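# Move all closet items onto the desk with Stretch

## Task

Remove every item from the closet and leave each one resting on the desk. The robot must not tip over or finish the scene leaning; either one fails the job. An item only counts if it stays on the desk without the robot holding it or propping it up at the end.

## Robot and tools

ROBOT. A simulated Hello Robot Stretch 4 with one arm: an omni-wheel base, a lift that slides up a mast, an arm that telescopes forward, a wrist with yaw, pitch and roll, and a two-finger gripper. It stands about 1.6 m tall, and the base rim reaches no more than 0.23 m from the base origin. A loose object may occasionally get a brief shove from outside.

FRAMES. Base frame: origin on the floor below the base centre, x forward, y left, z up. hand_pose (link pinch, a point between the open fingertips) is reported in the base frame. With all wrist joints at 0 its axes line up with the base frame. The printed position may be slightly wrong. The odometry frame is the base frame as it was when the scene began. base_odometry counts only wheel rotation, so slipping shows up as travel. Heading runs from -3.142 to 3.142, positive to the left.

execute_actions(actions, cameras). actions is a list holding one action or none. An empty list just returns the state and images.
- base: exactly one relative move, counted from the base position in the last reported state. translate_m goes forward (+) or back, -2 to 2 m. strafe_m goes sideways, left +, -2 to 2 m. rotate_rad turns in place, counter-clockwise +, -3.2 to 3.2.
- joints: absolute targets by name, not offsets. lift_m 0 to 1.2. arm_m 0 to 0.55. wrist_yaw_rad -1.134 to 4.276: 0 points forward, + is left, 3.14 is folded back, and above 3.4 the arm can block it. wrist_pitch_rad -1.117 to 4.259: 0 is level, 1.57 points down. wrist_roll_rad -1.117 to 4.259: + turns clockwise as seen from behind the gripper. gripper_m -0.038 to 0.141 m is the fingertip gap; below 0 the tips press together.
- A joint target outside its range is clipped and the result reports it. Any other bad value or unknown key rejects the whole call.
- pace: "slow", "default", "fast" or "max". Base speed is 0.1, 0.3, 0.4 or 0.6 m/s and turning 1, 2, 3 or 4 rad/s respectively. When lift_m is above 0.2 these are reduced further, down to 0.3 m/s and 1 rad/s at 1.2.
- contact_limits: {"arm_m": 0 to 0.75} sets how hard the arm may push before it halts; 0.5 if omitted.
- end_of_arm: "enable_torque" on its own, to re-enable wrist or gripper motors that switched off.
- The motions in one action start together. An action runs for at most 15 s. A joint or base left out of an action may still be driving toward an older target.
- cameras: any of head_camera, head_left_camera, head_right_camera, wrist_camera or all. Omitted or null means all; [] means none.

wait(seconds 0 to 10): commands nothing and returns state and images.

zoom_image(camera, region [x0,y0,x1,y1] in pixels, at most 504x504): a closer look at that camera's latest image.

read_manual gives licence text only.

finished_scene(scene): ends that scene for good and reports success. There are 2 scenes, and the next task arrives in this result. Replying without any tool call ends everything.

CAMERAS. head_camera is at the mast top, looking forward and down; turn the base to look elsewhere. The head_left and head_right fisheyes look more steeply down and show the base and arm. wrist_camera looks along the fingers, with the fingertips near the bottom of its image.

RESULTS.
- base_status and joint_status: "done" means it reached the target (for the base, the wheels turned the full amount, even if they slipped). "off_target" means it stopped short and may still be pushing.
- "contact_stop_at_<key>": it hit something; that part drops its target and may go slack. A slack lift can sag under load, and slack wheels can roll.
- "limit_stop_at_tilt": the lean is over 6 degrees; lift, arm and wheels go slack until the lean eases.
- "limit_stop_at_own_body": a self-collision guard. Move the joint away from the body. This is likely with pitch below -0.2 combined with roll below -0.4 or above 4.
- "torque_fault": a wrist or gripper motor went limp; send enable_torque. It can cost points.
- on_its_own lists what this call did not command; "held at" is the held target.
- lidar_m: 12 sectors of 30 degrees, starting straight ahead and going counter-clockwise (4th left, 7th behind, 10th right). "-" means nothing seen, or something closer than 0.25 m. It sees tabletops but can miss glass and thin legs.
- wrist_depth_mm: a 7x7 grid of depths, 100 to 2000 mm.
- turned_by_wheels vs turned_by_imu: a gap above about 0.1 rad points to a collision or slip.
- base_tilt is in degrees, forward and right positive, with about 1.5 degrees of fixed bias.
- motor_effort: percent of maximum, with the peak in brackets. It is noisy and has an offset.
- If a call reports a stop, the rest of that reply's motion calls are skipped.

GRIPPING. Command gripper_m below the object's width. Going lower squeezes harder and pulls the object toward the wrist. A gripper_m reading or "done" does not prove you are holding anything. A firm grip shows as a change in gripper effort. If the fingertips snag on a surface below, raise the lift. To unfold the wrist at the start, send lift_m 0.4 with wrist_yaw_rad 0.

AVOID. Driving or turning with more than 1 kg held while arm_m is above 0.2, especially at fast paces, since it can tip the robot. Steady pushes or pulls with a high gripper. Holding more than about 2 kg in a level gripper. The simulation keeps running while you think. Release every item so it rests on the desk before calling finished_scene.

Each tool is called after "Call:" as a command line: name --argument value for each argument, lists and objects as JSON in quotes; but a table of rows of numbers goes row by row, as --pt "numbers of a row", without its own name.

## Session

Call:
execute_actions --actions '[]'

Scene clock: 0.00 s.
base_odometry: x=+0.000 y=+0.000 heading=+0.000 (m, m, rad; odometry frame)
turned_by_wheels: +0.000 (rad since the last result)
turned_by_imu: +0.000 (rad since the last result)
base_tilt: forward=+1.0 right=-0.5 (deg)
lidar_m: 1.15 1.44 1.51 1.62 2.00 2.62 2.67 1.84 1.71 1.72 1.23 1.12
base_status: not commanded
joint_positions: lift_m=+0.138 arm_m=-0.002 wrist_yaw_rad=+3.203 wrist_pitch_rad=-0.014 wrist_roll_rad=-0.014 gripper_m=+0.057
joint_status: not commanded
motor_effort: lift_m=+21 arm_m=+0 wrist_yaw_rad=+2 wrist_pitch_rad=-11 wrist_roll_rad=+3 gripper_m=-2 wheel_0=+0 wheel_1=+0 wheel_2=-1 (%)
hand_pose: x=-0.1246 y=+0.0695 z=+0.3202 quat_wxyz=(-0.031, +0.007, -0.007, +0.999) (m; base frame)
wrist_depth_mm: - 137 213 - - - - / - 108 136 - - - - / - 110 136 - - - - / - 123 147 - - - - / 141 156 - - - - - / 221 1464 213 1336 195 1229 1229 / 220 931 820 145 854 788 820
pictures: head_camera, head_left_camera, head_right_camera, wrist_camera
camera_calibration (this result's frames):
wrist_camera: T_world_to_cam=[[-0.0641711, 0.997439, -0.0315717, -0.0701107], [-0.00836496, -0.0321734, -0.999447, 0.378662], [-0.997904, -0.0638715, 0.0104081, 0.10645], [0, 0, 0, 1]] pos_world=[0.104895, 0.0889131, 0.375131]
Images, in order (width x height): head_camera 420x560, head_left_camera 420x672, head_right_camera 420x672, wrist_camera 616x392.

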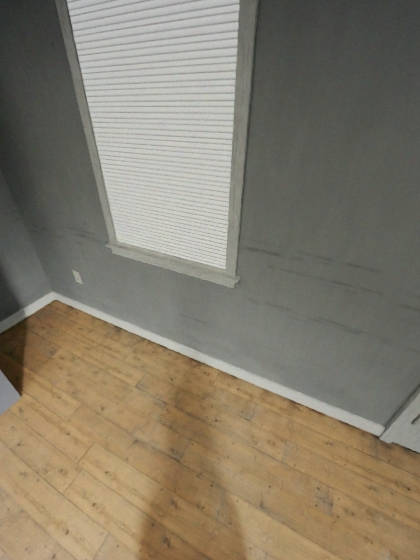

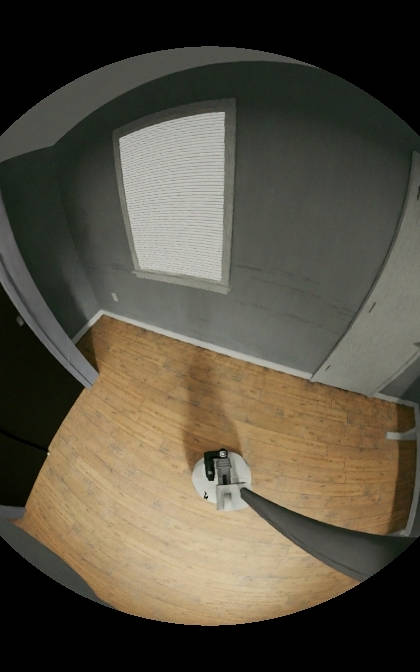

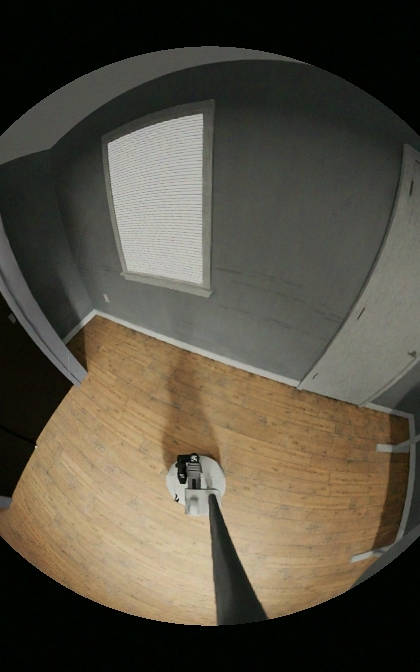

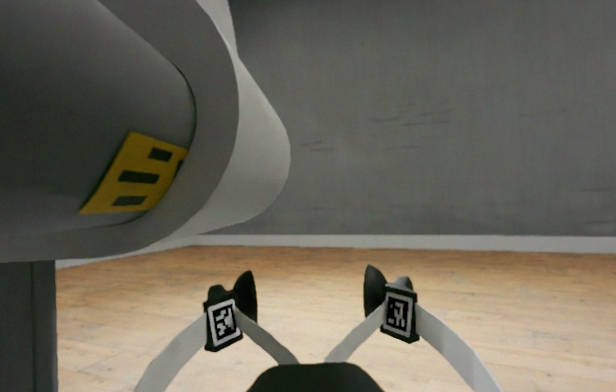

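Call:
execute_actions --actions '[{"base": {"rotate_rad": 1.15}, "joints": {"lift_m": 0.4, "wrist_yaw_rad": 0, "gripper_m": 0.1}}]'

Scene clock: 3.13 s.
base_odometry: x=+0.000 y=+0.000 heading=+1.149 (m, m, rad; odometry frame)
turned_by_wheels: +1.149 (rad since the last result)
turned_by_imu: +1.121 (rad since the last result)
base_tilt: forward=+1.0 right=-0.4 (deg)
lidar_m: 1.51 1.64 2.13 2.61 2.69 1.80 2.21 1.60 1.18 1.12 1.15 1.60
base_status: done
joint_positions: lift_m=+0.400 arm_m=-0.002 wrist_yaw_rad=+0.001 wrist_pitch_rad=-0.014 wrist_roll_rad=-0.014 gripper_m=+0.100
joint_status: all done
motor_effort: lift_m=+25(24) arm_m=+0(0) wrist_yaw_rad=-2(5) wrist_pitch_rad=-9(9) wrist_roll_rad=+1(1) gripper_m=-2(2) wheel_0=-4(7) wheel_1=-4(8) wheel_2=-4(8) (%)
hand_pose: x=+0.4573 y=-0.0872 z=+0.5818 quat_wxyz=(+1.000, -0.007, -0.007, +0.000) (m; base frame)
wrist_depth_mm: 1281 1336 1308 1308 - - 1537 / 1281 1336 1336 1336 - - 1499 / 1281 1366 1308 1336 - - 1576 / 1281 1336 1336 1336 - - 1537 / 1308 1336 1336 1336 - - 1618 / 1308 1336 223 1336 203 1863 1618 / 1308 1336 1308 146 1255 1336 1366
pictures: head_camera, head_left_camera, head_right_camera, wrist_camera
camera_calibration (this result's frames):
wrist_camera: T_world_to_cam=[[0.00319595, -0.999496, -0.0315711, -0.0732171], [0.010313, 0.0316026, -0.999447, 0.637013], [0.999942, 0.00286859, 0.0104088, -0.233372], [0, 0, 0, 1]] pos_world=[0.227023, -0.0926421, 0.636779]
Images, in order (width x height): head_camera 420x560, head_left_camera 420x672, head_right_camera 420x672, wrist_camera 616x392.

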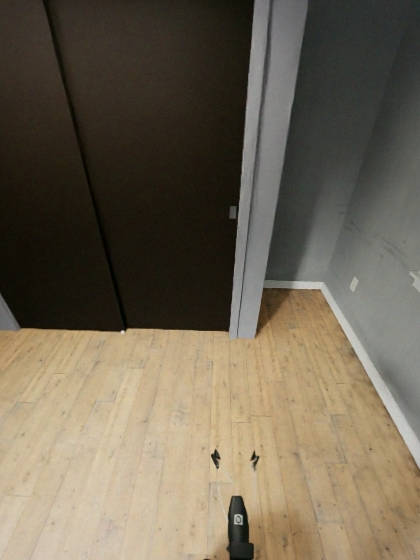

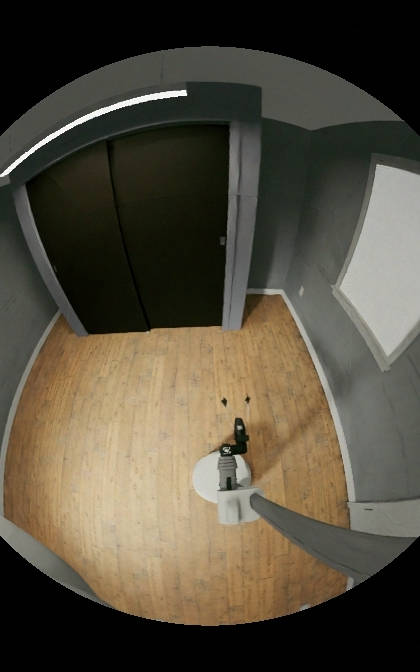

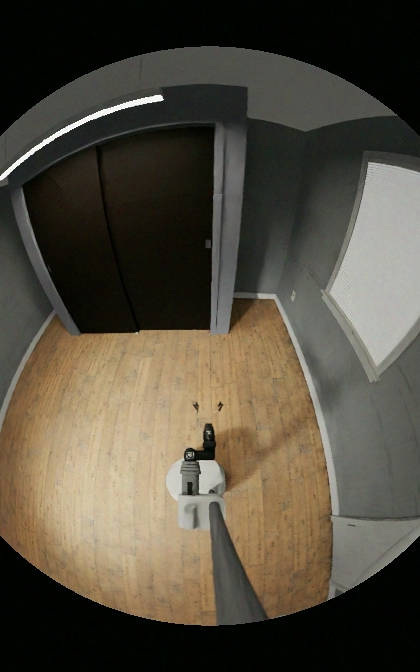

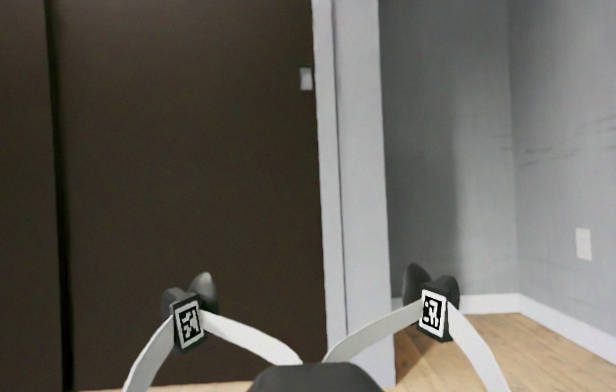

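Call:
execute_actions --actions '[{"base": {"translate_m": 0.8}, "joints": {"lift_m": 0.86, "wrist_yaw_rad": 0.28, "arm_m": 0.15}, "pace": "max"}]' --cameras '["wrist_camera", "head_camera"]'

Scene clock: 7.23 s.
base_odometry: x=+0.327 y=+0.730 heading=+1.150 (m, m, rad; odometry frame)
turned_by_wheels: +0.001 (rad since the last result)
turned_by_imu: -0.002 (rad since the last result)
base_tilt: forward=+1.0 right=-0.5 (deg)
lidar_m: 0.71 0.82 1.06 2.61 2.72 3.41 3.35 1.65 1.15 1.08 1.15 0.76
base_status: done
joint_positions: lift_m=+0.860 arm_m=+0.149 wrist_yaw_rad=+0.280 wrist_pitch_rad=-0.014 wrist_roll_rad=-0.014 gripper_m=+0.100
joint_status: all done
motor_effort: lift_m=+23(27) arm_m=+8(9) wrist_yaw_rad=+1(8) wrist_pitch_rad=-10(11) wrist_roll_rad=+1(0) gripper_m=+0(1) wheel_0=+2(11) wheel_1=+2(12) wheel_2=+2(16) (%)
hand_pose: x=+0.6209 y=-0.0043 z=+1.0420 quat_wxyz=(+0.990, -0.006, -0.008, +0.139) (m; base frame)
wrist_depth_mm: 492 462 430 404 379 355 276 / 496 459 430 404 379 359 274 / 500 466 430 402 382 359 277 / 500 462 433 404 382 359 276 / 504 462 436 407 384 362 277 / 504 469 223 407 204 303 277 / 500 469 433 146 379 314 278
pictures: head_camera, wrist_camera
camera_calibration (this result's frames):
wrist_camera: T_world_to_cam=[[0.278648, -0.959874, -0.031571, -0.147171], [0.00126153, 0.0332388, -0.999447, 1.09827], [0.960392, 0.278454, 0.0104728, -0.376328], [0, 0, 0, 1]] pos_world=[0.401046, -0.0729809, 1.09695]
Images, in order (width x height): head_camera 420x560, wrist_camera 616x392.

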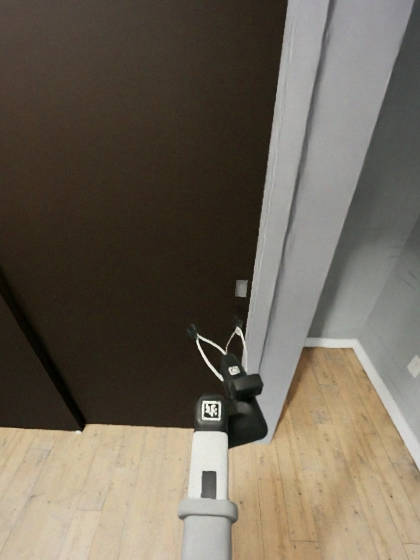

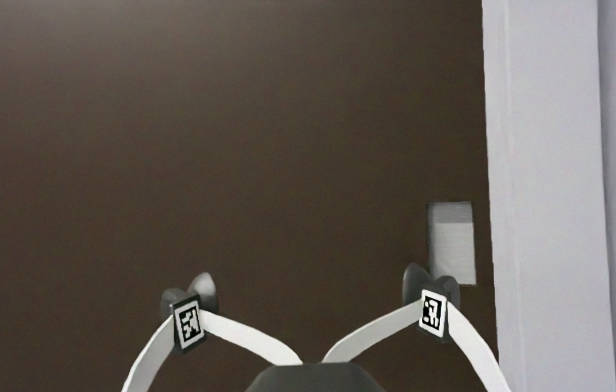

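Call:
execute_actions --actions '[{"base": {"strafe_m": -0.035}, "joints": {"lift_m": 0.87, "arm_m": 0.2}}]' --cameras '[]'

Call:
execute_actions --actions '[{"base": {"rotate_rad": 0.012}, "joints": {"arm_m": 0.255}, "contact_limits": {"arm_m": 0.15}}]' --cameras '["wrist_camera"]'

Scene clock: 9.77 s.
base_odometry: x=+0.359 y=+0.716 heading=+1.149 (m, m, rad; odometry frame)
turned_by_wheels: +0.000 (rad since the last result)
turned_by_imu: -0.001 (rad since the last result)
base_tilt: forward=+0.9 right=-0.3 (deg)
lidar_m: 0.72 0.80 1.08 2.67 2.77 3.44 2.92 1.58 1.12 1.06 1.10 0.75
base_status: done
joint_positions: lift_m=+0.870 arm_m=+0.199 wrist_yaw_rad=+0.280 wrist_pitch_rad=-0.014 wrist_roll_rad=-0.014 gripper_m=+0.100
joint_status: all done
motor_effort: lift_m=+25(30) arm_m=+8(10) wrist_yaw_rad=+1(1) wrist_pitch_rad=-9(7) wrist_roll_rad=-1(0) gripper_m=-2(4) wheel_0=+1(9) wheel_1=-2(15) wheel_2=+0(4) (%)
hand_pose: x=+0.6708 y=-0.0043 z=+1.0519 quat_wxyz=(+0.990, -0.006, -0.008, +0.139) (m; base frame)
wrist_depth_mm: 433 399 377 351 332 243 235 / 436 407 377 353 330 244 236 / 436 404 379 355 332 243 237 / 433 404 375 355 336 244 236 / 436 407 379 353 338 245 237 / 436 404 224 355 204 241 236 / 439 410 377 146 332 243 237
pictures: none
No camera images: the call's "cameras" was empty. Leave "cameras" out to get every camera's image.

Scene clock: 10.80 s.
base_odometry: x=+0.359 y=+0.716 heading=+1.161 (m, m, rad; odometry frame)
turned_by_wheels: +0.012 (rad since the last result)
turned_by_imu: +0.011 (rad since the last result)
base_tilt: forward=+0.9 right=-0.4 (deg)
lidar_m: 0.72 0.83 1.08 2.65 2.78 3.41 2.90 1.55 1.12 1.06 1.10 0.75
base_status: done
joint_positions: lift_m=+0.870 arm_m=+0.254 wrist_yaw_rad=+0.280 wrist_pitch_rad=-0.014 wrist_roll_rad=-0.014 gripper_m=+0.100
joint_status: all done
motor_effort: lift_m=+24(24) arm_m=+8(9) wrist_yaw_rad=+0(1) wrist_pitch_rad=-8(9) wrist_roll_rad=+0(1) gripper_m=+1(0) wheel_0=+0(2) wheel_1=-1(8) wheel_2=-1(7) (%)
contact_limits: arm_m 0.15
hand_pose: x=+0.7258 y=-0.0043 z=+1.0519 quat_wxyz=(+0.990, -0.006, -0.008, +0.139) (m; base frame)
wrist_depth_mm: 366 342 317 296 277 204 183 / 368 342 317 298 279 204 184 / 370 342 319 297 279 208 185 / 370 342 320 297 279 218 185 / 370 343 317 297 285 228 185 / 370 343 223 298 203 203 185 / 373 345 320 146 279 200 186
pictures: wrist_camera
camera_calibration (this result's frames):
wrist_camera: T_world_to_cam=[[0.278629, -0.95988, -0.0315711, -0.176094], [0.00126446, 0.0332395, -0.999447, 1.10797], [0.960398, 0.278434, 0.0104752, -0.47722], [0, 0, 0, 1]] pos_world=[0.505985, -0.0729826, 1.1068]
Images, in order (width x height): wrist_camera 616x392.

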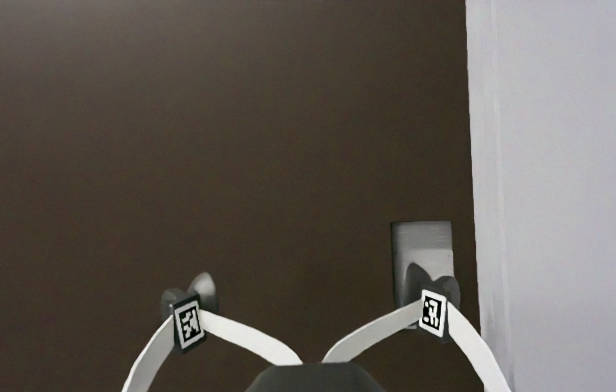

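Call:
execute_actions --actions '[{"joints": {"arm_m": 0.293}, "contact_limits": {"arm_m": 0.13}, "pace": "slow"}]' --cameras '["wrist_camera", "head_camera"]'

Scene clock: 12.60 s.
base_odometry: x=+0.359 y=+0.716 heading=+1.161 (m, m, rad; odometry frame)
turned_by_wheels: +0.000 (rad since the last result)
turned_by_imu: -0.001 (rad since the last result)
base_tilt: forward=+0.9 right=-0.4 (deg)
lidar_m: 0.72 0.81 1.07 2.64 2.78 3.41 2.89 1.53 1.10 1.04 1.10 0.75
base_status: not commanded
joint_positions: lift_m=+0.870 arm_m=+0.291 wrist_yaw_rad=+0.280 wrist_pitch_rad=-0.014 wrist_roll_rad=-0.014 gripper_m=+0.100
joint_status: all done
motor_effort: lift_m=+24(24) arm_m=+9(8) wrist_yaw_rad=+0(0) wrist_pitch_rad=-9(8) wrist_roll_rad=+0(2) gripper_m=-2(1) wheel_0=+0(0) wheel_1=-1(1) wheel_2=-1(1) (%)
contact_limits: arm_m 0.13
hand_pose: x=+0.7638 y=-0.0043 z=+1.0519 quat_wxyz=(+0.990, -0.006, -0.008, +0.139) (m; base frame)
wrist_depth_mm: 319 297 276 257 241 195 150 / 322 297 274 257 242 202 151 / 320 297 277 257 242 209 151 / 324 297 276 257 242 218 152 / 324 300 277 259 249 229 152 / 322 298 223 259 204 193 152 / 324 297 278 146 244 174 152
pictures: head_camera, wrist_camera
camera_calibration (this result's frames):
wrist_camera: T_world_to_cam=[[0.278628, -0.95988, -0.031571, -0.186676], [0.00126445, 0.0332394, -0.999447, 1.10793], [0.960398, 0.278434, 0.0104752, -0.513695], [0, 0, 0, 1]] pos_world=[0.543964, -0.0729826, 1.1068]
Images, in order (width x height): head_camera 420x560, wrist_camera 616x392.

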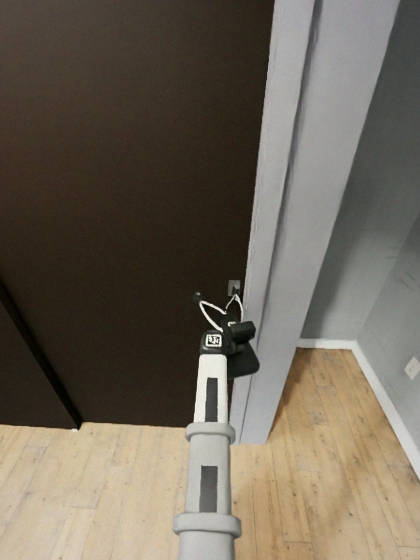

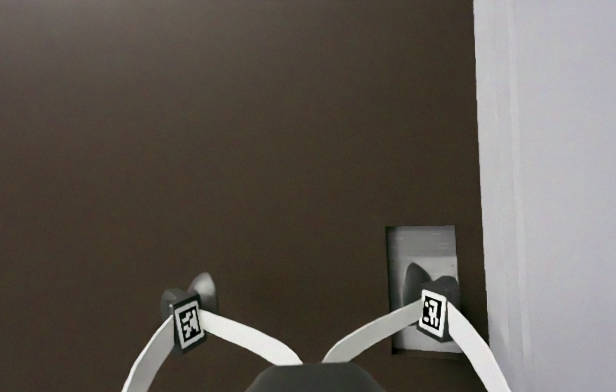

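Call:
execute_actions --actions '[{"base": {"strafe_m": 0.2}, "joints": {"arm_m": 0.296}, "contact_limits": {"arm_m": 0.2}, "pace": "slow"}]' --cameras '["wrist_camera", "head_camera"]'

Scene clock: 16.17 s.
base_odometry: x=+0.176 y=+0.795 heading=+1.161 (m, m, rad; odometry frame)
turned_by_wheels: +0.000 (rad since the last result)
turned_by_imu: -0.002 (rad since the last result)
base_tilt: forward=+0.8 right=-0.4 (deg)
lidar_m: 0.77 0.82 1.08 2.43 2.57 3.43 3.34 1.84 1.31 1.24 1.31 0.78
base_status: done
joint_positions: lift_m=+0.870 arm_m=+0.295 wrist_yaw_rad=+0.280 wrist_pitch_rad=-0.014 wrist_roll_rad=-0.014 gripper_m=+0.100
joint_status: all done
motor_effort: lift_m=+25(25) arm_m=+8(10) wrist_yaw_rad=+1(38) wrist_pitch_rad=-9(8) wrist_roll_rad=+2(2) gripper_m=+1(7) wheel_0=-3(16) wheel_1=+4(7) wheel_2=-3(1) (%)
contact_limits: arm_m 0.2
hand_pose: x=+0.7669 y=-0.0044 z=+1.0519 quat_wxyz=(+0.990, -0.006, -0.008, +0.139) (m; base frame)
wrist_depth_mm: 315 293 273 256 240 473 521 / 317 294 273 257 239 699 788 / 320 296 274 256 240 820 788 / 320 297 277 257 240 831 798 / 320 297 276 256 248 473 496 / 322 298 223 258 204 820 798 / 322 297 276 146 246 234 798
pictures: head_camera, wrist_camera
camera_calibration (this result's frames):
wrist_camera: T_world_to_cam=[[0.278193, -0.960006, -0.031571, -0.187332], [0.00127971, 0.0332389, -0.999447, 1.10792], [0.960524, 0.277998, 0.0104754, -0.516716], [0, 0, 0, 1]] pos_world=[0.547015, -0.0730196, 1.1068]
Images, in order (width x height): head_camera 420x560, wrist_camera 616x392.

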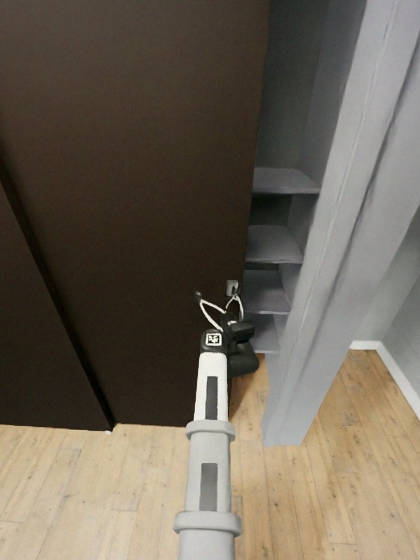

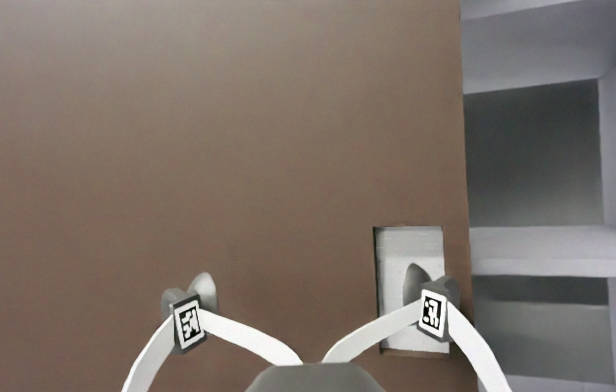

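Call:
execute_actions --actions '[{"base": {"strafe_m": 0.52}, "joints": {"arm_m": 0.299}, "contact_limits": {"arm_m": 0.2}, "pace": "slow"}]'

Scene clock: 22.90 s.
base_odometry: x=-0.301 y=+1.002 heading=+1.161 (m, m, rad; odometry frame)
turned_by_wheels: -0.001 (rad since the last result)
turned_by_imu: -0.004 (rad since the last result)
base_tilt: forward=+0.8 right=-0.5 (deg)
lidar_m: 0.74 0.76 1.08 1.94 2.02 2.77 3.35 2.53 1.87 1.75 1.06 1.12
base_status: done
joint_positions: lift_m=+0.870 arm_m=+0.298 wrist_yaw_rad=+0.279 wrist_pitch_rad=-0.014 wrist_roll_rad=-0.014 gripper_m=+0.100
joint_status: all done
motor_effort: lift_m=+25(25) arm_m=+8(8) wrist_yaw_rad=+4(40) wrist_pitch_rad=-9(10) wrist_roll_rad=+1(2) gripper_m=-1(5) wheel_0=-6(15) wheel_1=+3(2) wheel_2=-3(6) (%)
contact_limits: arm_m 0.2
hand_pose: x=+0.7699 y=-0.0047 z=+1.0519 quat_wxyz=(+0.990, -0.006, -0.008, +0.139) (m; base frame)
wrist_depth_mm: 258 240 264 254 241 504 521 / 259 240 265 255 241 759 778 / 259 241 265 255 238 842 798 / 260 242 263 255 238 842 798 / 260 243 259 256 251 621 496 / 262 243 208 257 200 854 809 / 263 243 254 148 241 768 788
pictures: head_camera, head_left_camera, head_right_camera, wrist_camera
camera_calibration (this result's frames):
wrist_camera: T_world_to_cam=[[0.277284, -0.960269, -0.031571, -0.187741], [0.00128177, 0.0332292, -0.999447, 1.10791], [0.960787, 0.27709, 0.0104448, -0.519689], [0, 0, 0, 1]] pos_world=[0.549948, -0.0730962, 1.1068]
Images, in order (width x height): head_camera 420x560, head_left_camera 420x672, head_right_camera 420x672, wrist_camera 616x392.

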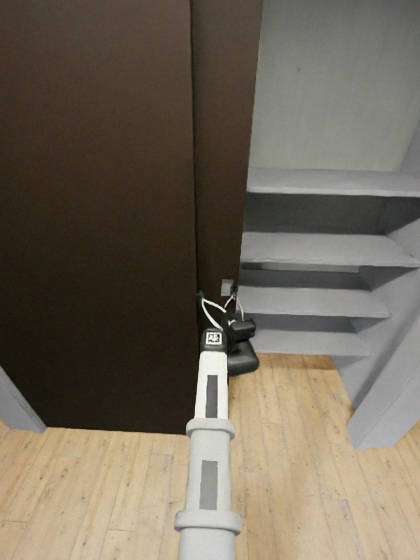

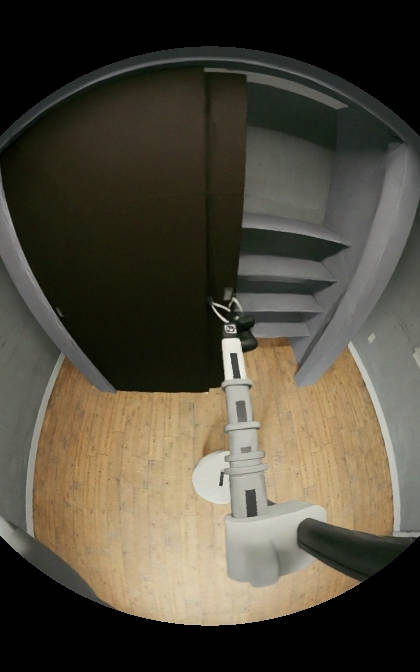

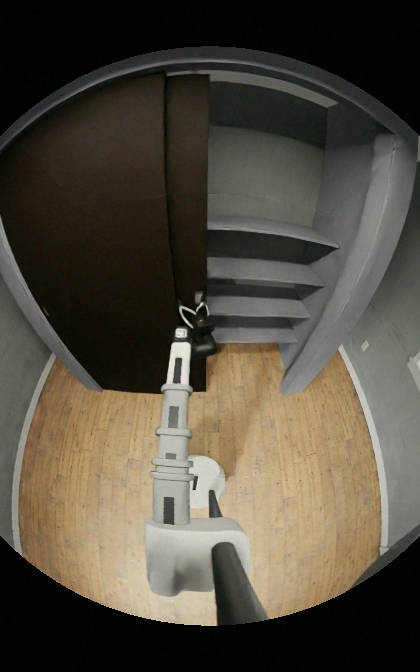

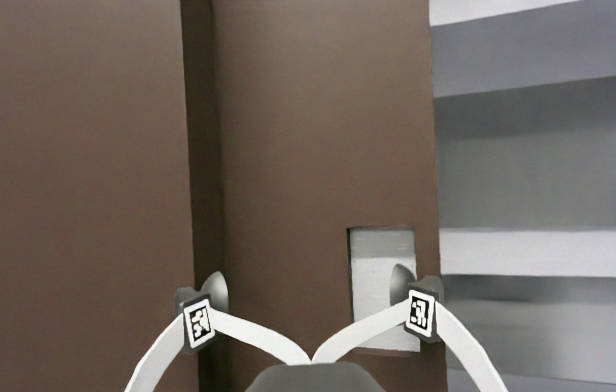

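Call:
zoom_image --camera "head_camera" --region '[230, 150, 420, 400]'

Call:
zoom_image --camera "head_right_camera" --region '[190, 190, 360, 400]'

Region (230, 150, 420, 400) of head_camera's 420x560 image, scaled by 2.016, with more detail than that image has; it fills the left 383 columns of this view, and the rest is white.

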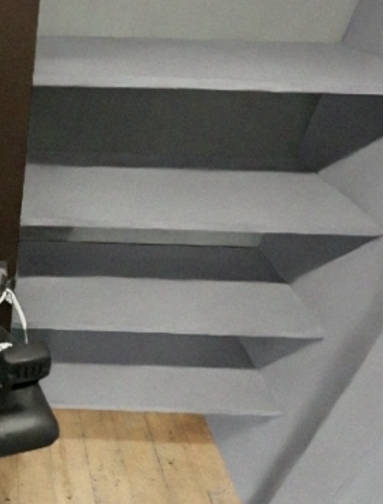

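Region (190, 190, 360, 400) of head_right_camera's 420x672 image, scaled by 2.400, with more detail than that image has; it fills the left 408 columns of this view, and the rest is white.

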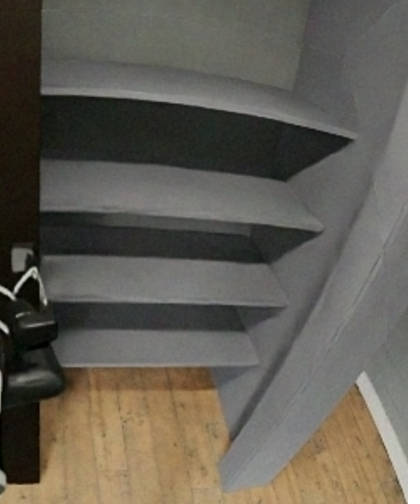

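Call:
execute_actions --actions '[{"joints": {"arm_m": 0.22}, "pace": "fast"}]' --cameras '[]'

Call:
execute_actions --actions '[{"joints": {"arm_m": 0.0, "lift_m": 0.45, "wrist_yaw_rad": -0.3, "wrist_pitch_rad": 0.33}, "pace": "max"}]' --cameras '["wrist_camera", "head_camera"]'

Scene clock: 25.37 s.
base_odometry: x=-0.301 y=+1.002 heading=+1.161 (m, m, rad; odometry frame)
turned_by_wheels: +0.000 (rad since the last result)
turned_by_imu: -0.001 (rad since the last result)
base_tilt: forward=+0.9 right=-0.4 (deg)
lidar_m: 0.74 0.77 1.06 1.94 2.03 2.81 3.35 2.53 1.89 1.78 1.08 1.10
base_status: not commanded
joint_positions: lift_m=+0.870 arm_m=+0.221 wrist_yaw_rad=+0.280 wrist_pitch_rad=-0.014 wrist_roll_rad=-0.014 gripper_m=+0.100
joint_status: all done
motor_effort: lift_m=+25(25) arm_m=-8(9) wrist_yaw_rad=+1(7) wrist_pitch_rad=-10(9) wrist_roll_rad=+1(1) gripper_m=-2(3) wheel_0=-5(6) wheel_1=+2(3) wheel_2=-3(3) (%)
hand_pose: x=+0.6937 y=-0.0043 z=+1.0519 quat_wxyz=(+0.990, -0.006, -0.008, +0.139) (m; base frame)
wrist_depth_mm: 355 329 312 334 314 585 554 / 357 330 310 334 312 778 809 / 355 332 310 334 314 917 866 / 359 332 312 334 314 904 866 / 359 330 312 336 322 627 591 / 359 334 224 334 204 904 854 / 362 334 309 146 314 778 842
pictures: none
No camera images: the call's "cameras" was empty. Leave "cameras" out to get every camera's image.

Scene clock: 27.00 s.
base_odometry: x=-0.301 y=+1.002 heading=+1.161 (m, m, rad; odometry frame)
turned_by_wheels: +0.000 (rad since the last result)
turned_by_imu: -0.001 (rad since the last result)
base_tilt: forward=+1.0 right=-0.4 (deg)
lidar_m: 0.73 0.78 1.09 1.95 2.02 2.81 3.34 2.54 1.88 1.76 1.07 1.11
base_status: not commanded
joint_positions: lift_m=+0.450 arm_m=+0.001 wrist_yaw_rad=-0.300 wrist_pitch_rad=+0.332 wrist_roll_rad=-0.014 gripper_m=+0.100
joint_status: all done
motor_effort: lift_m=+19(21) arm_m=-8(9) wrist_yaw_rad=+1(4) wrist_pitch_rad=-9(10) wrist_roll_rad=+1(2) gripper_m=+0(0) wheel_0=-5(5) wheel_1=+1(1) wheel_2=-2(3) (%)
hand_pose: x=+0.4070 y=-0.1641 z=+0.5342 quat_wxyz=(+0.975, +0.018, +0.165, -0.146) (m; base frame)
wrist_depth_mm: 469 492 1098 1182 1255 1025 732 / 484 508 1182 1229 1308 1098 750 / 496 530 1205 1229 1160 1078 759 / 488 554 1229 1366 1430 1138 778 / 504 580 1308 1366 1397 1205 809 / 525 603 223 1078 204 960 831 / 544 621 842 146 866 842 866
pictures: head_camera, wrist_camera
camera_calibration (this result's frames):
wrist_camera: T_world_to_cam=[[-0.303475, -0.952349, -0.0305576, -0.019411], [-0.305213, 0.127539, -0.943705, 0.706761], [0.902634, -0.277064, -0.329374, -0.0072545], [0, 0, 0, 1]] pos_world=[0.21637, -0.110636, 0.663991]
Images, in order (width x height): head_camera 420x560, wrist_camera 616x392.

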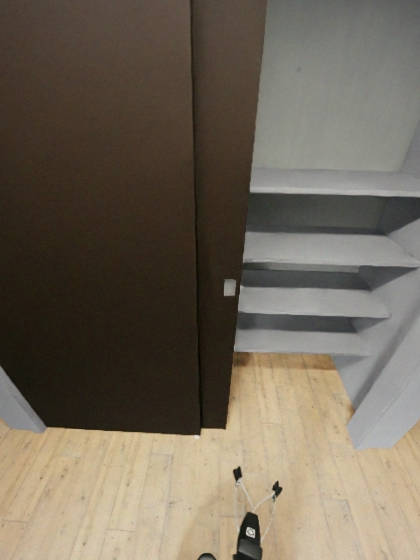

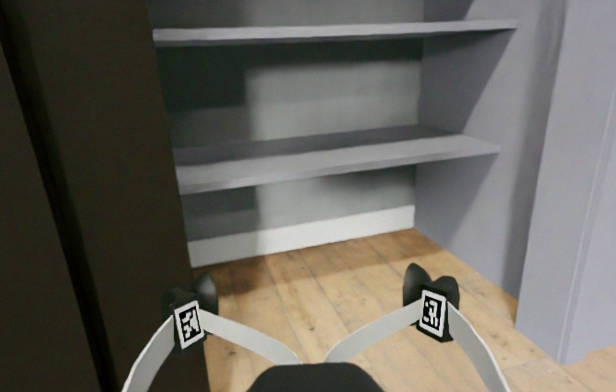

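Call:
execute_actions --actions '[{"base": {"strafe_m": 1.03}, "joints": {"arm_m": 0.2, "lift_m": 0.873, "wrist_pitch_rad": 0.0}, "pace": "max"}]' --cameras '["wrist_camera", "head_camera"]'

Scene clock: 30.87 s.
base_odometry: x=-1.246 y=+1.413 heading=+1.161 (m, m, rad; odometry frame)
turned_by_wheels: +0.000 (rad since the last result)
turned_by_imu: +0.001 (rad since the last result)
base_tilt: forward=+0.9 right=-0.4 (deg)
lidar_m: 0.69 1.33 0.97 0.92 0.95 1.34 3.32 2.74 2.92 2.79 1.07 0.77
base_status: done
joint_positions: lift_m=+0.873 arm_m=+0.199 wrist_yaw_rad=-0.300 wrist_pitch_rad=+0.002 wrist_roll_rad=-0.014 gripper_m=+0.100
joint_status: all done
motor_effort: lift_m=+24(27) arm_m=+8(8) wrist_yaw_rad=-1(1) wrist_pitch_rad=-10(17) wrist_roll_rad=+0(2) gripper_m=-4(0) wheel_0=+3(13) wheel_1=-2(19) wheel_2=+0(2) (%)
hand_pose: x=+0.6192 y=-0.1687 z=+1.0503 quat_wxyz=(+0.989, -0.007, +0.002, -0.149) (m; base frame)
wrist_depth_mm: 283 325 345 366 392 424 459 / 282 325 343 368 394 424 455 / 285 325 345 370 394 424 452 / 285 327 345 366 394 424 452 / 283 325 347 366 394 421 455 / 286 322 223 370 204 421 455 / 286 296 343 146 392 413 455
pictures: head_camera, wrist_camera
camera_calibration (this result's frames):
wrist_camera: T_world_to_cam=[[-0.293233, -0.955518, -0.0316077, 0.0506278], [0.00390946, 0.0318624, -0.999485, 1.11019], [0.956033, -0.293206, -0.00560754, -0.405933], [0, 0, 0, 1]] pos_world=[0.398591, -0.106019, 1.10894]
Images, in order (width x height): head_camera 420x560, wrist_camera 616x392.

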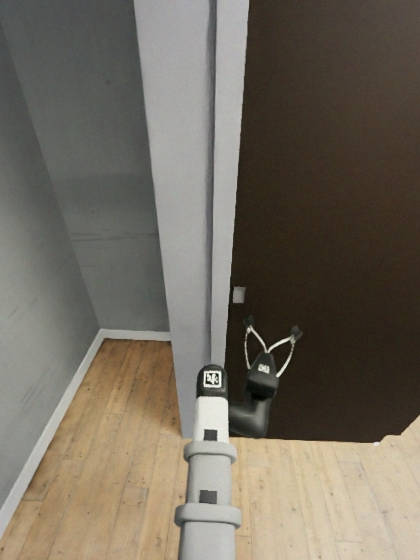

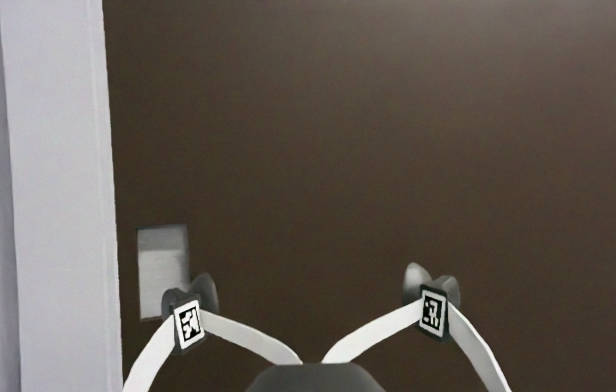

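Call:
execute_actions --actions '[{"base": {"strafe_m": 0.025}, "joints": {"arm_m": 0.27, "lift_m": 0.868}, "contact_limits": {"arm_m": 0.15}}]' --cameras '["wrist_camera"]'

Scene clock: 32.50 s.
base_odometry: x=-1.269 y=+1.423 heading=+1.161 (m, m, rad; odometry frame)
turned_by_wheels: +0.000 (rad since the last result)
turned_by_imu: -0.001 (rad since the last result)
base_tilt: forward=+0.9 right=-0.5 (deg)
lidar_m: 0.72 1.28 0.93 0.88 0.93 1.29 3.31 2.74 2.95 2.84 1.09 0.79
base_status: done
joint_positions: lift_m=+0.868 arm_m=+0.268 wrist_yaw_rad=-0.300 wrist_pitch_rad=+0.002 wrist_roll_rad=-0.014 gripper_m=+0.100
joint_status: all done
motor_effort: lift_m=+18(22) arm_m=+8(8) wrist_yaw_rad=+0(0) wrist_pitch_rad=-9(8) wrist_roll_rad=+2(2) gripper_m=+1(0) wheel_0=+0(7) wheel_1=+0(12) wheel_2=+0(1) (%)
contact_limits: arm_m 0.15
hand_pose: x=+0.6892 y=-0.1688 z=+1.0458 quat_wxyz=(+0.989, -0.007, +0.002, -0.149) (m; base frame)
wrist_depth_mm: 221 262 278 296 319 340 364 / 222 263 278 297 317 340 364 / 222 250 277 296 315 340 366 / 223 247 277 297 317 340 368 / 223 247 285 297 319 342 370 / 225 233 223 296 203 343 368 / 226 230 276 146 317 334 366
pictures: wrist_camera
camera_calibration (this result's frames):
wrist_camera: T_world_to_cam=[[-0.293375, -0.955475, -0.0316076, 0.0710632], [0.00391441, 0.0318616, -0.999485, 1.10541], [0.955989, -0.293348, -0.00560728, -0.472826], [0, 0, 0, 1]] pos_world=[0.468538, -0.106024, 1.10444]
Images, in order (width x height): wrist_camera 616x392.

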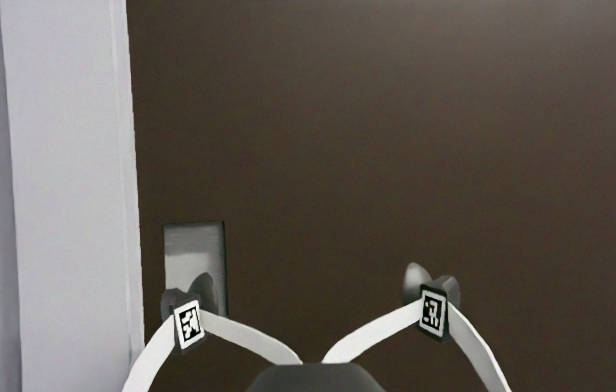

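Call:
execute_actions --actions '[{"joints": {"arm_m": 0.307}, "contact_limits": {"arm_m": 0.13}, "pace": "slow"}]' --cameras '["wrist_camera"]'

Call:
execute_actions --actions '[{"base": {"strafe_m": -0.17}, "pace": "slow"}]' --cameras '["wrist_camera", "head_camera"]'

Scene clock: 34.40 s.
base_odometry: x=-1.269 y=+1.423 heading=+1.161 (m, m, rad; odometry frame)
turned_by_wheels: +0.000 (rad since the last result)
turned_by_imu: -0.001 (rad since the last result)
base_tilt: forward=+0.8 right=-0.4 (deg)
lidar_m: 0.70 1.27 0.92 0.89 0.94 1.29 3.33 2.75 2.96 2.83 1.06 0.76
base_status: not commanded
joint_positions: lift_m=+0.868 arm_m=+0.305 wrist_yaw_rad=-0.300 wrist_pitch_rad=+0.002 wrist_roll_rad=-0.014 gripper_m=+0.100
joint_status: all done
motor_effort: lift_m=+18(17) arm_m=+8(9) wrist_yaw_rad=+1(0) wrist_pitch_rad=-10(10) wrist_roll_rad=+1(0) gripper_m=-3(1) wheel_0=+0(0) wheel_1=+0(0) wheel_2=+0(0) (%)
contact_limits: arm_m 0.13
hand_pose: x=+0.7262 y=-0.1688 z=+1.0458 quat_wxyz=(+0.989, -0.007, +0.002, -0.149) (m; base frame)
wrist_depth_mm: 189 228 241 258 276 297 319 / 189 229 241 259 278 298 319 / 190 229 242 258 278 297 319 / 190 229 242 258 276 297 317 / 190 227 249 258 278 296 319 / 190 211 223 257 204 297 319 / 190 198 242 146 276 291 320
pictures: wrist_camera
camera_calibration (this result's frames):
wrist_camera: T_world_to_cam=[[-0.293375, -0.955475, -0.0316077, 0.0819163], [0.00391421, 0.0318618, -0.999485, 1.10527], [0.955989, -0.293348, -0.00560752, -0.508191], [0, 0, 0, 1]] pos_world=[0.505532, -0.106024, 1.10444]
Images, in order (width x height): wrist_camera 616x392.

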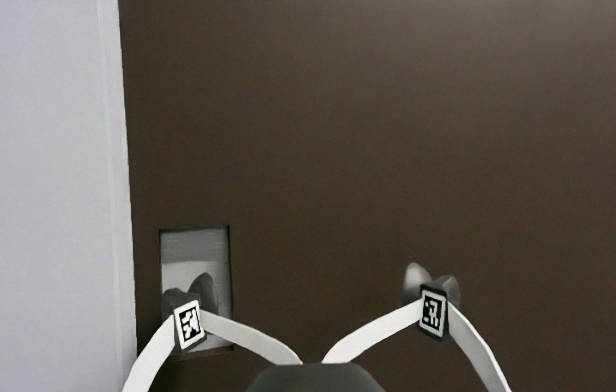

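Scene clock: 37.23 s.
base_odometry: x=-1.113 y=+1.355 heading=+1.161 (m, m, rad; odometry frame)
turned_by_wheels: +0.000 (rad since the last result)
turned_by_imu: +0.000 (rad since the last result)
base_tilt: forward=+0.8 right=-0.5 (deg)
lidar_m: 0.74 0.77 1.09 1.06 1.11 1.49 3.35 2.76 2.76 2.65 1.05 0.76
base_status: done
joint_positions: lift_m=+0.868 arm_m=+0.306 wrist_yaw_rad=-0.299 wrist_pitch_rad=+0.002 wrist_roll_rad=-0.014 gripper_m=+0.100
joint_status: not commanded
motor_effort: lift_m=+18(17) arm_m=+8(8) wrist_yaw_rad=-1(32) wrist_pitch_rad=-10(10) wrist_roll_rad=+1(1) gripper_m=+1(8) wheel_0=+3(21) wheel_1=-4(4) wheel_2=+1(1) (%)
hand_pose: x=+0.7263 y=-0.1686 z=+1.0458 quat_wxyz=(+0.989, -0.007, +0.002, -0.149) (m; base frame)
wrist_depth_mm: 539 227 241 257 274 296 317 / 691 227 241 256 274 296 319 / 831 229 240 255 274 294 317 / 842 229 240 258 274 297 317 / 647 239 245 256 276 297 315 / 809 228 223 257 204 294 319 / 820 226 241 146 274 290 317
pictures: head_camera, wrist_camera
camera_calibration (this result's frames):
wrist_camera: T_world_to_cam=[[-0.292826, -0.955643, -0.0316077, 0.0816619], [0.00389599, 0.0318639, -0.999485, 1.10528], [0.956158, -0.292798, -0.00560741, -0.508296], [0, 0, 0, 1]] pos_world=[0.505618, -0.106007, 1.10444]
Images, in order (width x height): head_camera 420x560, wrist_camera 616x392.

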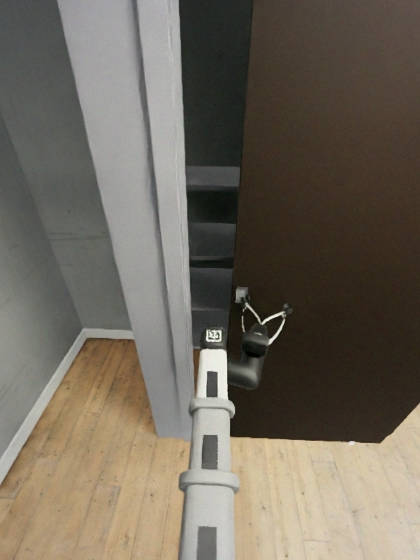

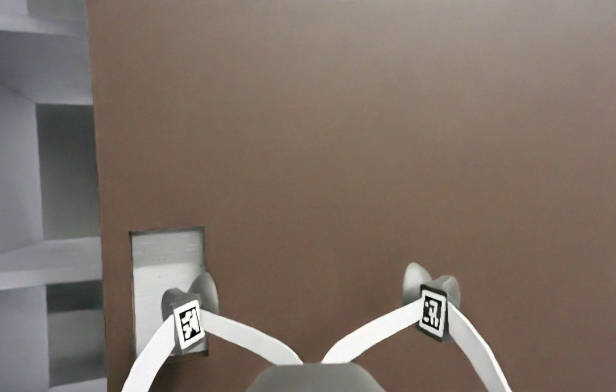

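Call:
execute_actions --actions '[{"joints": {"arm_m": 0.24}, "pace": "fast"}]' --cameras '[]'

Call:
execute_actions --actions '[{"base": {"strafe_m": 0.122}, "joints": {"gripper_m": 0.0, "wrist_yaw_rad": -0.08, "arm_m": 0.22}, "pace": "fast"}]' --cameras '["wrist_camera", "head_camera"]'

Scene clock: 39.17 s.
base_odometry: x=-1.113 y=+1.355 heading=+1.161 (m, m, rad; odometry frame)
turned_by_wheels: +0.000 (rad since the last result)
turned_by_imu: -0.001 (rad since the last result)
base_tilt: forward=+1.1 right=-0.4 (deg)
lidar_m: 0.72 0.78 1.11 1.04 1.09 1.55 3.35 2.72 2.78 2.63 1.07 0.78
base_status: not commanded
joint_positions: lift_m=+0.868 arm_m=+0.241 wrist_yaw_rad=-0.300 wrist_pitch_rad=+0.002 wrist_roll_rad=-0.014 gripper_m=+0.100
joint_status: all done
motor_effort: lift_m=+17(17) arm_m=-9(9) wrist_yaw_rad=+0(2) wrist_pitch_rad=-9(9) wrist_roll_rad=+1(1) gripper_m=+1(2) wheel_0=+2(3) wheel_1=-4(4) wheel_2=+1(1) (%)
hand_pose: x=+0.6621 y=-0.1688 z=+1.0458 quat_wxyz=(+0.989, -0.007, +0.002, -0.149) (m; base frame)
wrist_depth_mm: 768 291 301 324 347 368 399 / 691 290 303 325 345 373 399 / 866 291 306 325 345 373 399 / 842 291 306 324 347 375 402 / 668 304 306 325 347 373 399 / 820 304 222 324 204 375 399 / 809 294 301 146 347 366 399
pictures: none
No camera images: the call's "cameras" was empty. Leave "cameras" out to get every camera's image.

Scene clock: 40.97 s.
base_odometry: x=-1.225 y=+1.404 heading=+1.161 (m, m, rad; odometry frame)
turned_by_wheels: +0.000 (rad since the last result)
turned_by_imu: +0.000 (rad since the last result)
base_tilt: forward=+0.8 right=-0.4 (deg)
lidar_m: 0.69 1.36 1.00 0.94 0.98 1.35 3.34 2.74 2.92 2.77 1.05 0.77
base_status: done
joint_positions: lift_m=+0.868 arm_m=+0.221 wrist_yaw_rad=-0.080 wrist_pitch_rad=+0.002 wrist_roll_rad=-0.014 gripper_m=+0.000
joint_status: all done
motor_effort: lift_m=+17(18) arm_m=-8(10) wrist_yaw_rad=+1(8) wrist_pitch_rad=-10(8) wrist_roll_rad=+1(1) gripper_m=-6(3) wheel_0=-1(12) wheel_1=-1(13) wheel_2=+0(1) (%)
hand_pose: x=+0.6729 y=-0.1103 z=+1.0458 quat_wxyz=(+0.999, -0.007, +0.002, -0.040) (m; base frame)
wrist_depth_mm: 279 271 976 1025 315 319 322 / 279 271 676 750 315 319 324 / 281 272 991 1025 315 319 324 / 281 271 991 1025 315 320 325 / 282 273 615 820 327 320 325 / 282 273 310 204 317 320 324 / 283 272 234 157 317 320 325
pictures: head_camera, wrist_camera
camera_calibration (this result's frames):
wrist_camera: T_world_to_cam=[[-0.0781014, -0.996444, -0.0316079, -0.027202], [-0.00314538, 0.0319509, -0.999484, 1.10836], [0.99694, -0.0779617, -0.0056296, -0.443895], [0, 0, 0, 1]] pos_world=[0.443898, -0.0971253, 1.10443]
Images, in order (width x height): head_camera 420x560, wrist_camera 616x392.

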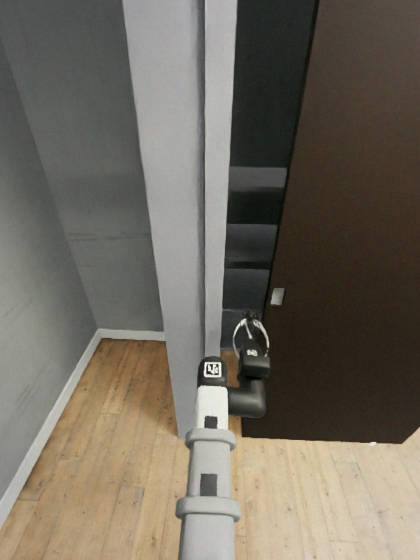

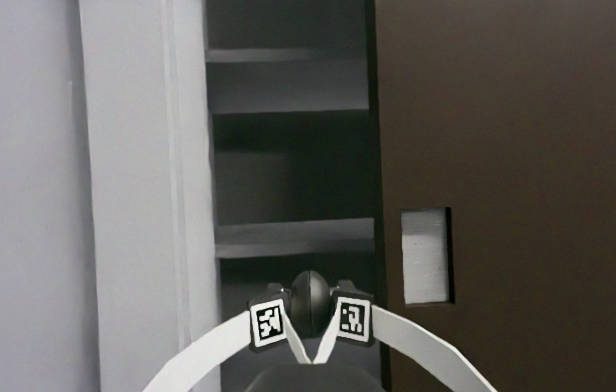

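Call:
execute_actions --actions '[{"joints": {"arm_m": 0.372}, "contact_limits": {"arm_m": 0.15}}]' --cameras '["wrist_camera", "head_camera"]'

Call:
execute_actions --actions '[{"base": {"strafe_m": -0.25}, "pace": "slow"}]' --cameras '["wrist_camera", "head_camera"]'

Scene clock: 43.13 s.
base_odometry: x=-1.225 y=+1.404 heading=+1.161 (m, m, rad; odometry frame)
turned_by_wheels: +0.000 (rad since the last result)
turned_by_imu: -0.001 (rad since the last result)
base_tilt: forward=+0.8 right=-0.5 (deg)
lidar_m: 0.70 1.35 0.96 0.93 0.99 1.35 3.32 2.77 2.93 2.78 1.06 0.77
base_status: not commanded
joint_positions: lift_m=+0.868 arm_m=+0.371 wrist_yaw_rad=-0.080 wrist_pitch_rad=+0.002 wrist_roll_rad=-0.014 gripper_m=+0.000
joint_status: all done
motor_effort: lift_m=+18(18) arm_m=+8(10) wrist_yaw_rad=+0(1) wrist_pitch_rad=-9(8) wrist_roll_rad=+2(2) gripper_m=-4(5) wheel_0=-1(1) wheel_1=-1(1) wheel_2=+0(0) (%)
contact_limits: arm_m 0.15
hand_pose: x=+0.8220 y=-0.1102 z=+1.0458 quat_wxyz=(+0.999, -0.007, +0.001, -0.040) (m; base frame)
wrist_depth_mm: 132 198 488 496 512 165 167 / 130 192 723 741 788 166 167 / 128 189 866 878 878 167 167 / 126 185 866 891 891 167 167 / 125 182 554 609 591 174 180 / 125 179 715 205 891 176 180 / 125 165 397 157 759 167 180
pictures: head_camera, wrist_camera
camera_calibration (this result's frames):
wrist_camera: T_world_to_cam=[[-0.0778247, -0.996466, -0.0316078, -0.0157086], [-0.00313483, 0.0319484, -0.999485, 1.10883], [0.996962, -0.0776855, -0.00561012, -0.592551], [0, 0, 0, 1]] pos_world=[0.593004, -0.0971109, 1.10444]
Images, in order (width x height): head_camera 420x560, wrist_camera 616x392.

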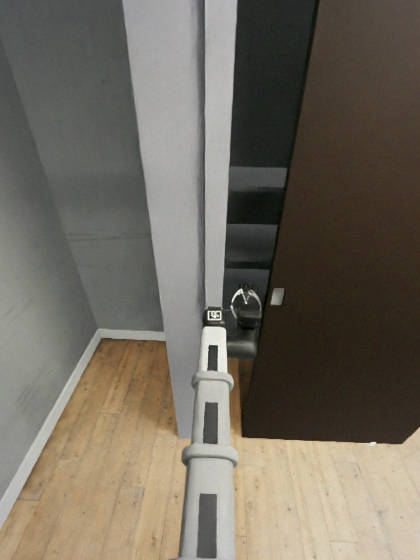

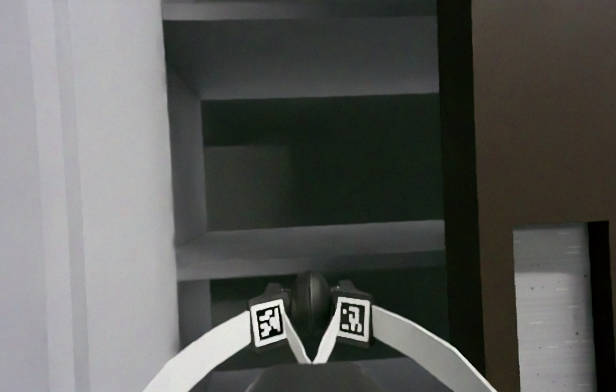

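Scene clock: 46.77 s.
base_odometry: x=-0.995 y=+1.305 heading=+1.161 (m, m, rad; odometry frame)
turned_by_wheels: +0.001 (rad since the last result)
turned_by_imu: +0.001 (rad since the last result)
base_tilt: forward=+0.8 right=-0.4 (deg)
lidar_m: 0.76 0.75 1.23 1.19 1.25 1.72 3.33 2.72 2.66 2.53 1.07 0.78
base_status: done
joint_positions: lift_m=+0.868 arm_m=+0.371 wrist_yaw_rad=-0.078 wrist_pitch_rad=+0.002 wrist_roll_rad=-0.014 gripper_m=+0.000
joint_status: not commanded
motor_effort: lift_m=+17(18) arm_m=+8(8) wrist_yaw_rad=-5(25) wrist_pitch_rad=-8(10) wrist_roll_rad=+1(2) gripper_m=-5(9) wheel_0=+6(20) wheel_1=-3(7) wheel_2=+3(7) (%)
hand_pose: x=+0.8222 y=-0.1097 z=+1.0458 quat_wxyz=(+0.999, -0.007, +0.002, -0.039) (m; base frame)
wrist_depth_mm: 469 473 484 496 161 163 165 / 640 707 723 750 162 163 165 / 683 854 854 878 162 163 166 / 683 842 866 878 163 164 166 / 615 591 549 530 175 175 167 / 640 854 854 202 172 175 167 / 668 854 182 151 164 176 167
pictures: head_camera, wrist_camera
camera_calibration (this result's frames):
wrist_camera: T_world_to_cam=[[-0.0760705, -0.996601, -0.0316058, -0.0166599], [-0.00323756, 0.0319443, -0.999484, 1.10888], [0.997097, -0.075929, -0.00565658, -0.592582], [0, 0, 0, 1]] pos_world=[0.593185, -0.09702, 1.10443]
Images, in order (width x height): head_camera 420x560, wrist_camera 616x392.

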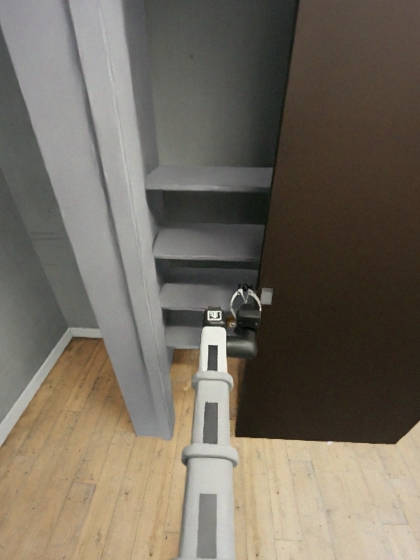

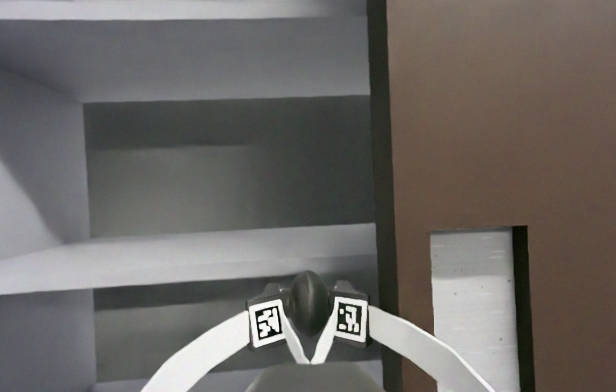

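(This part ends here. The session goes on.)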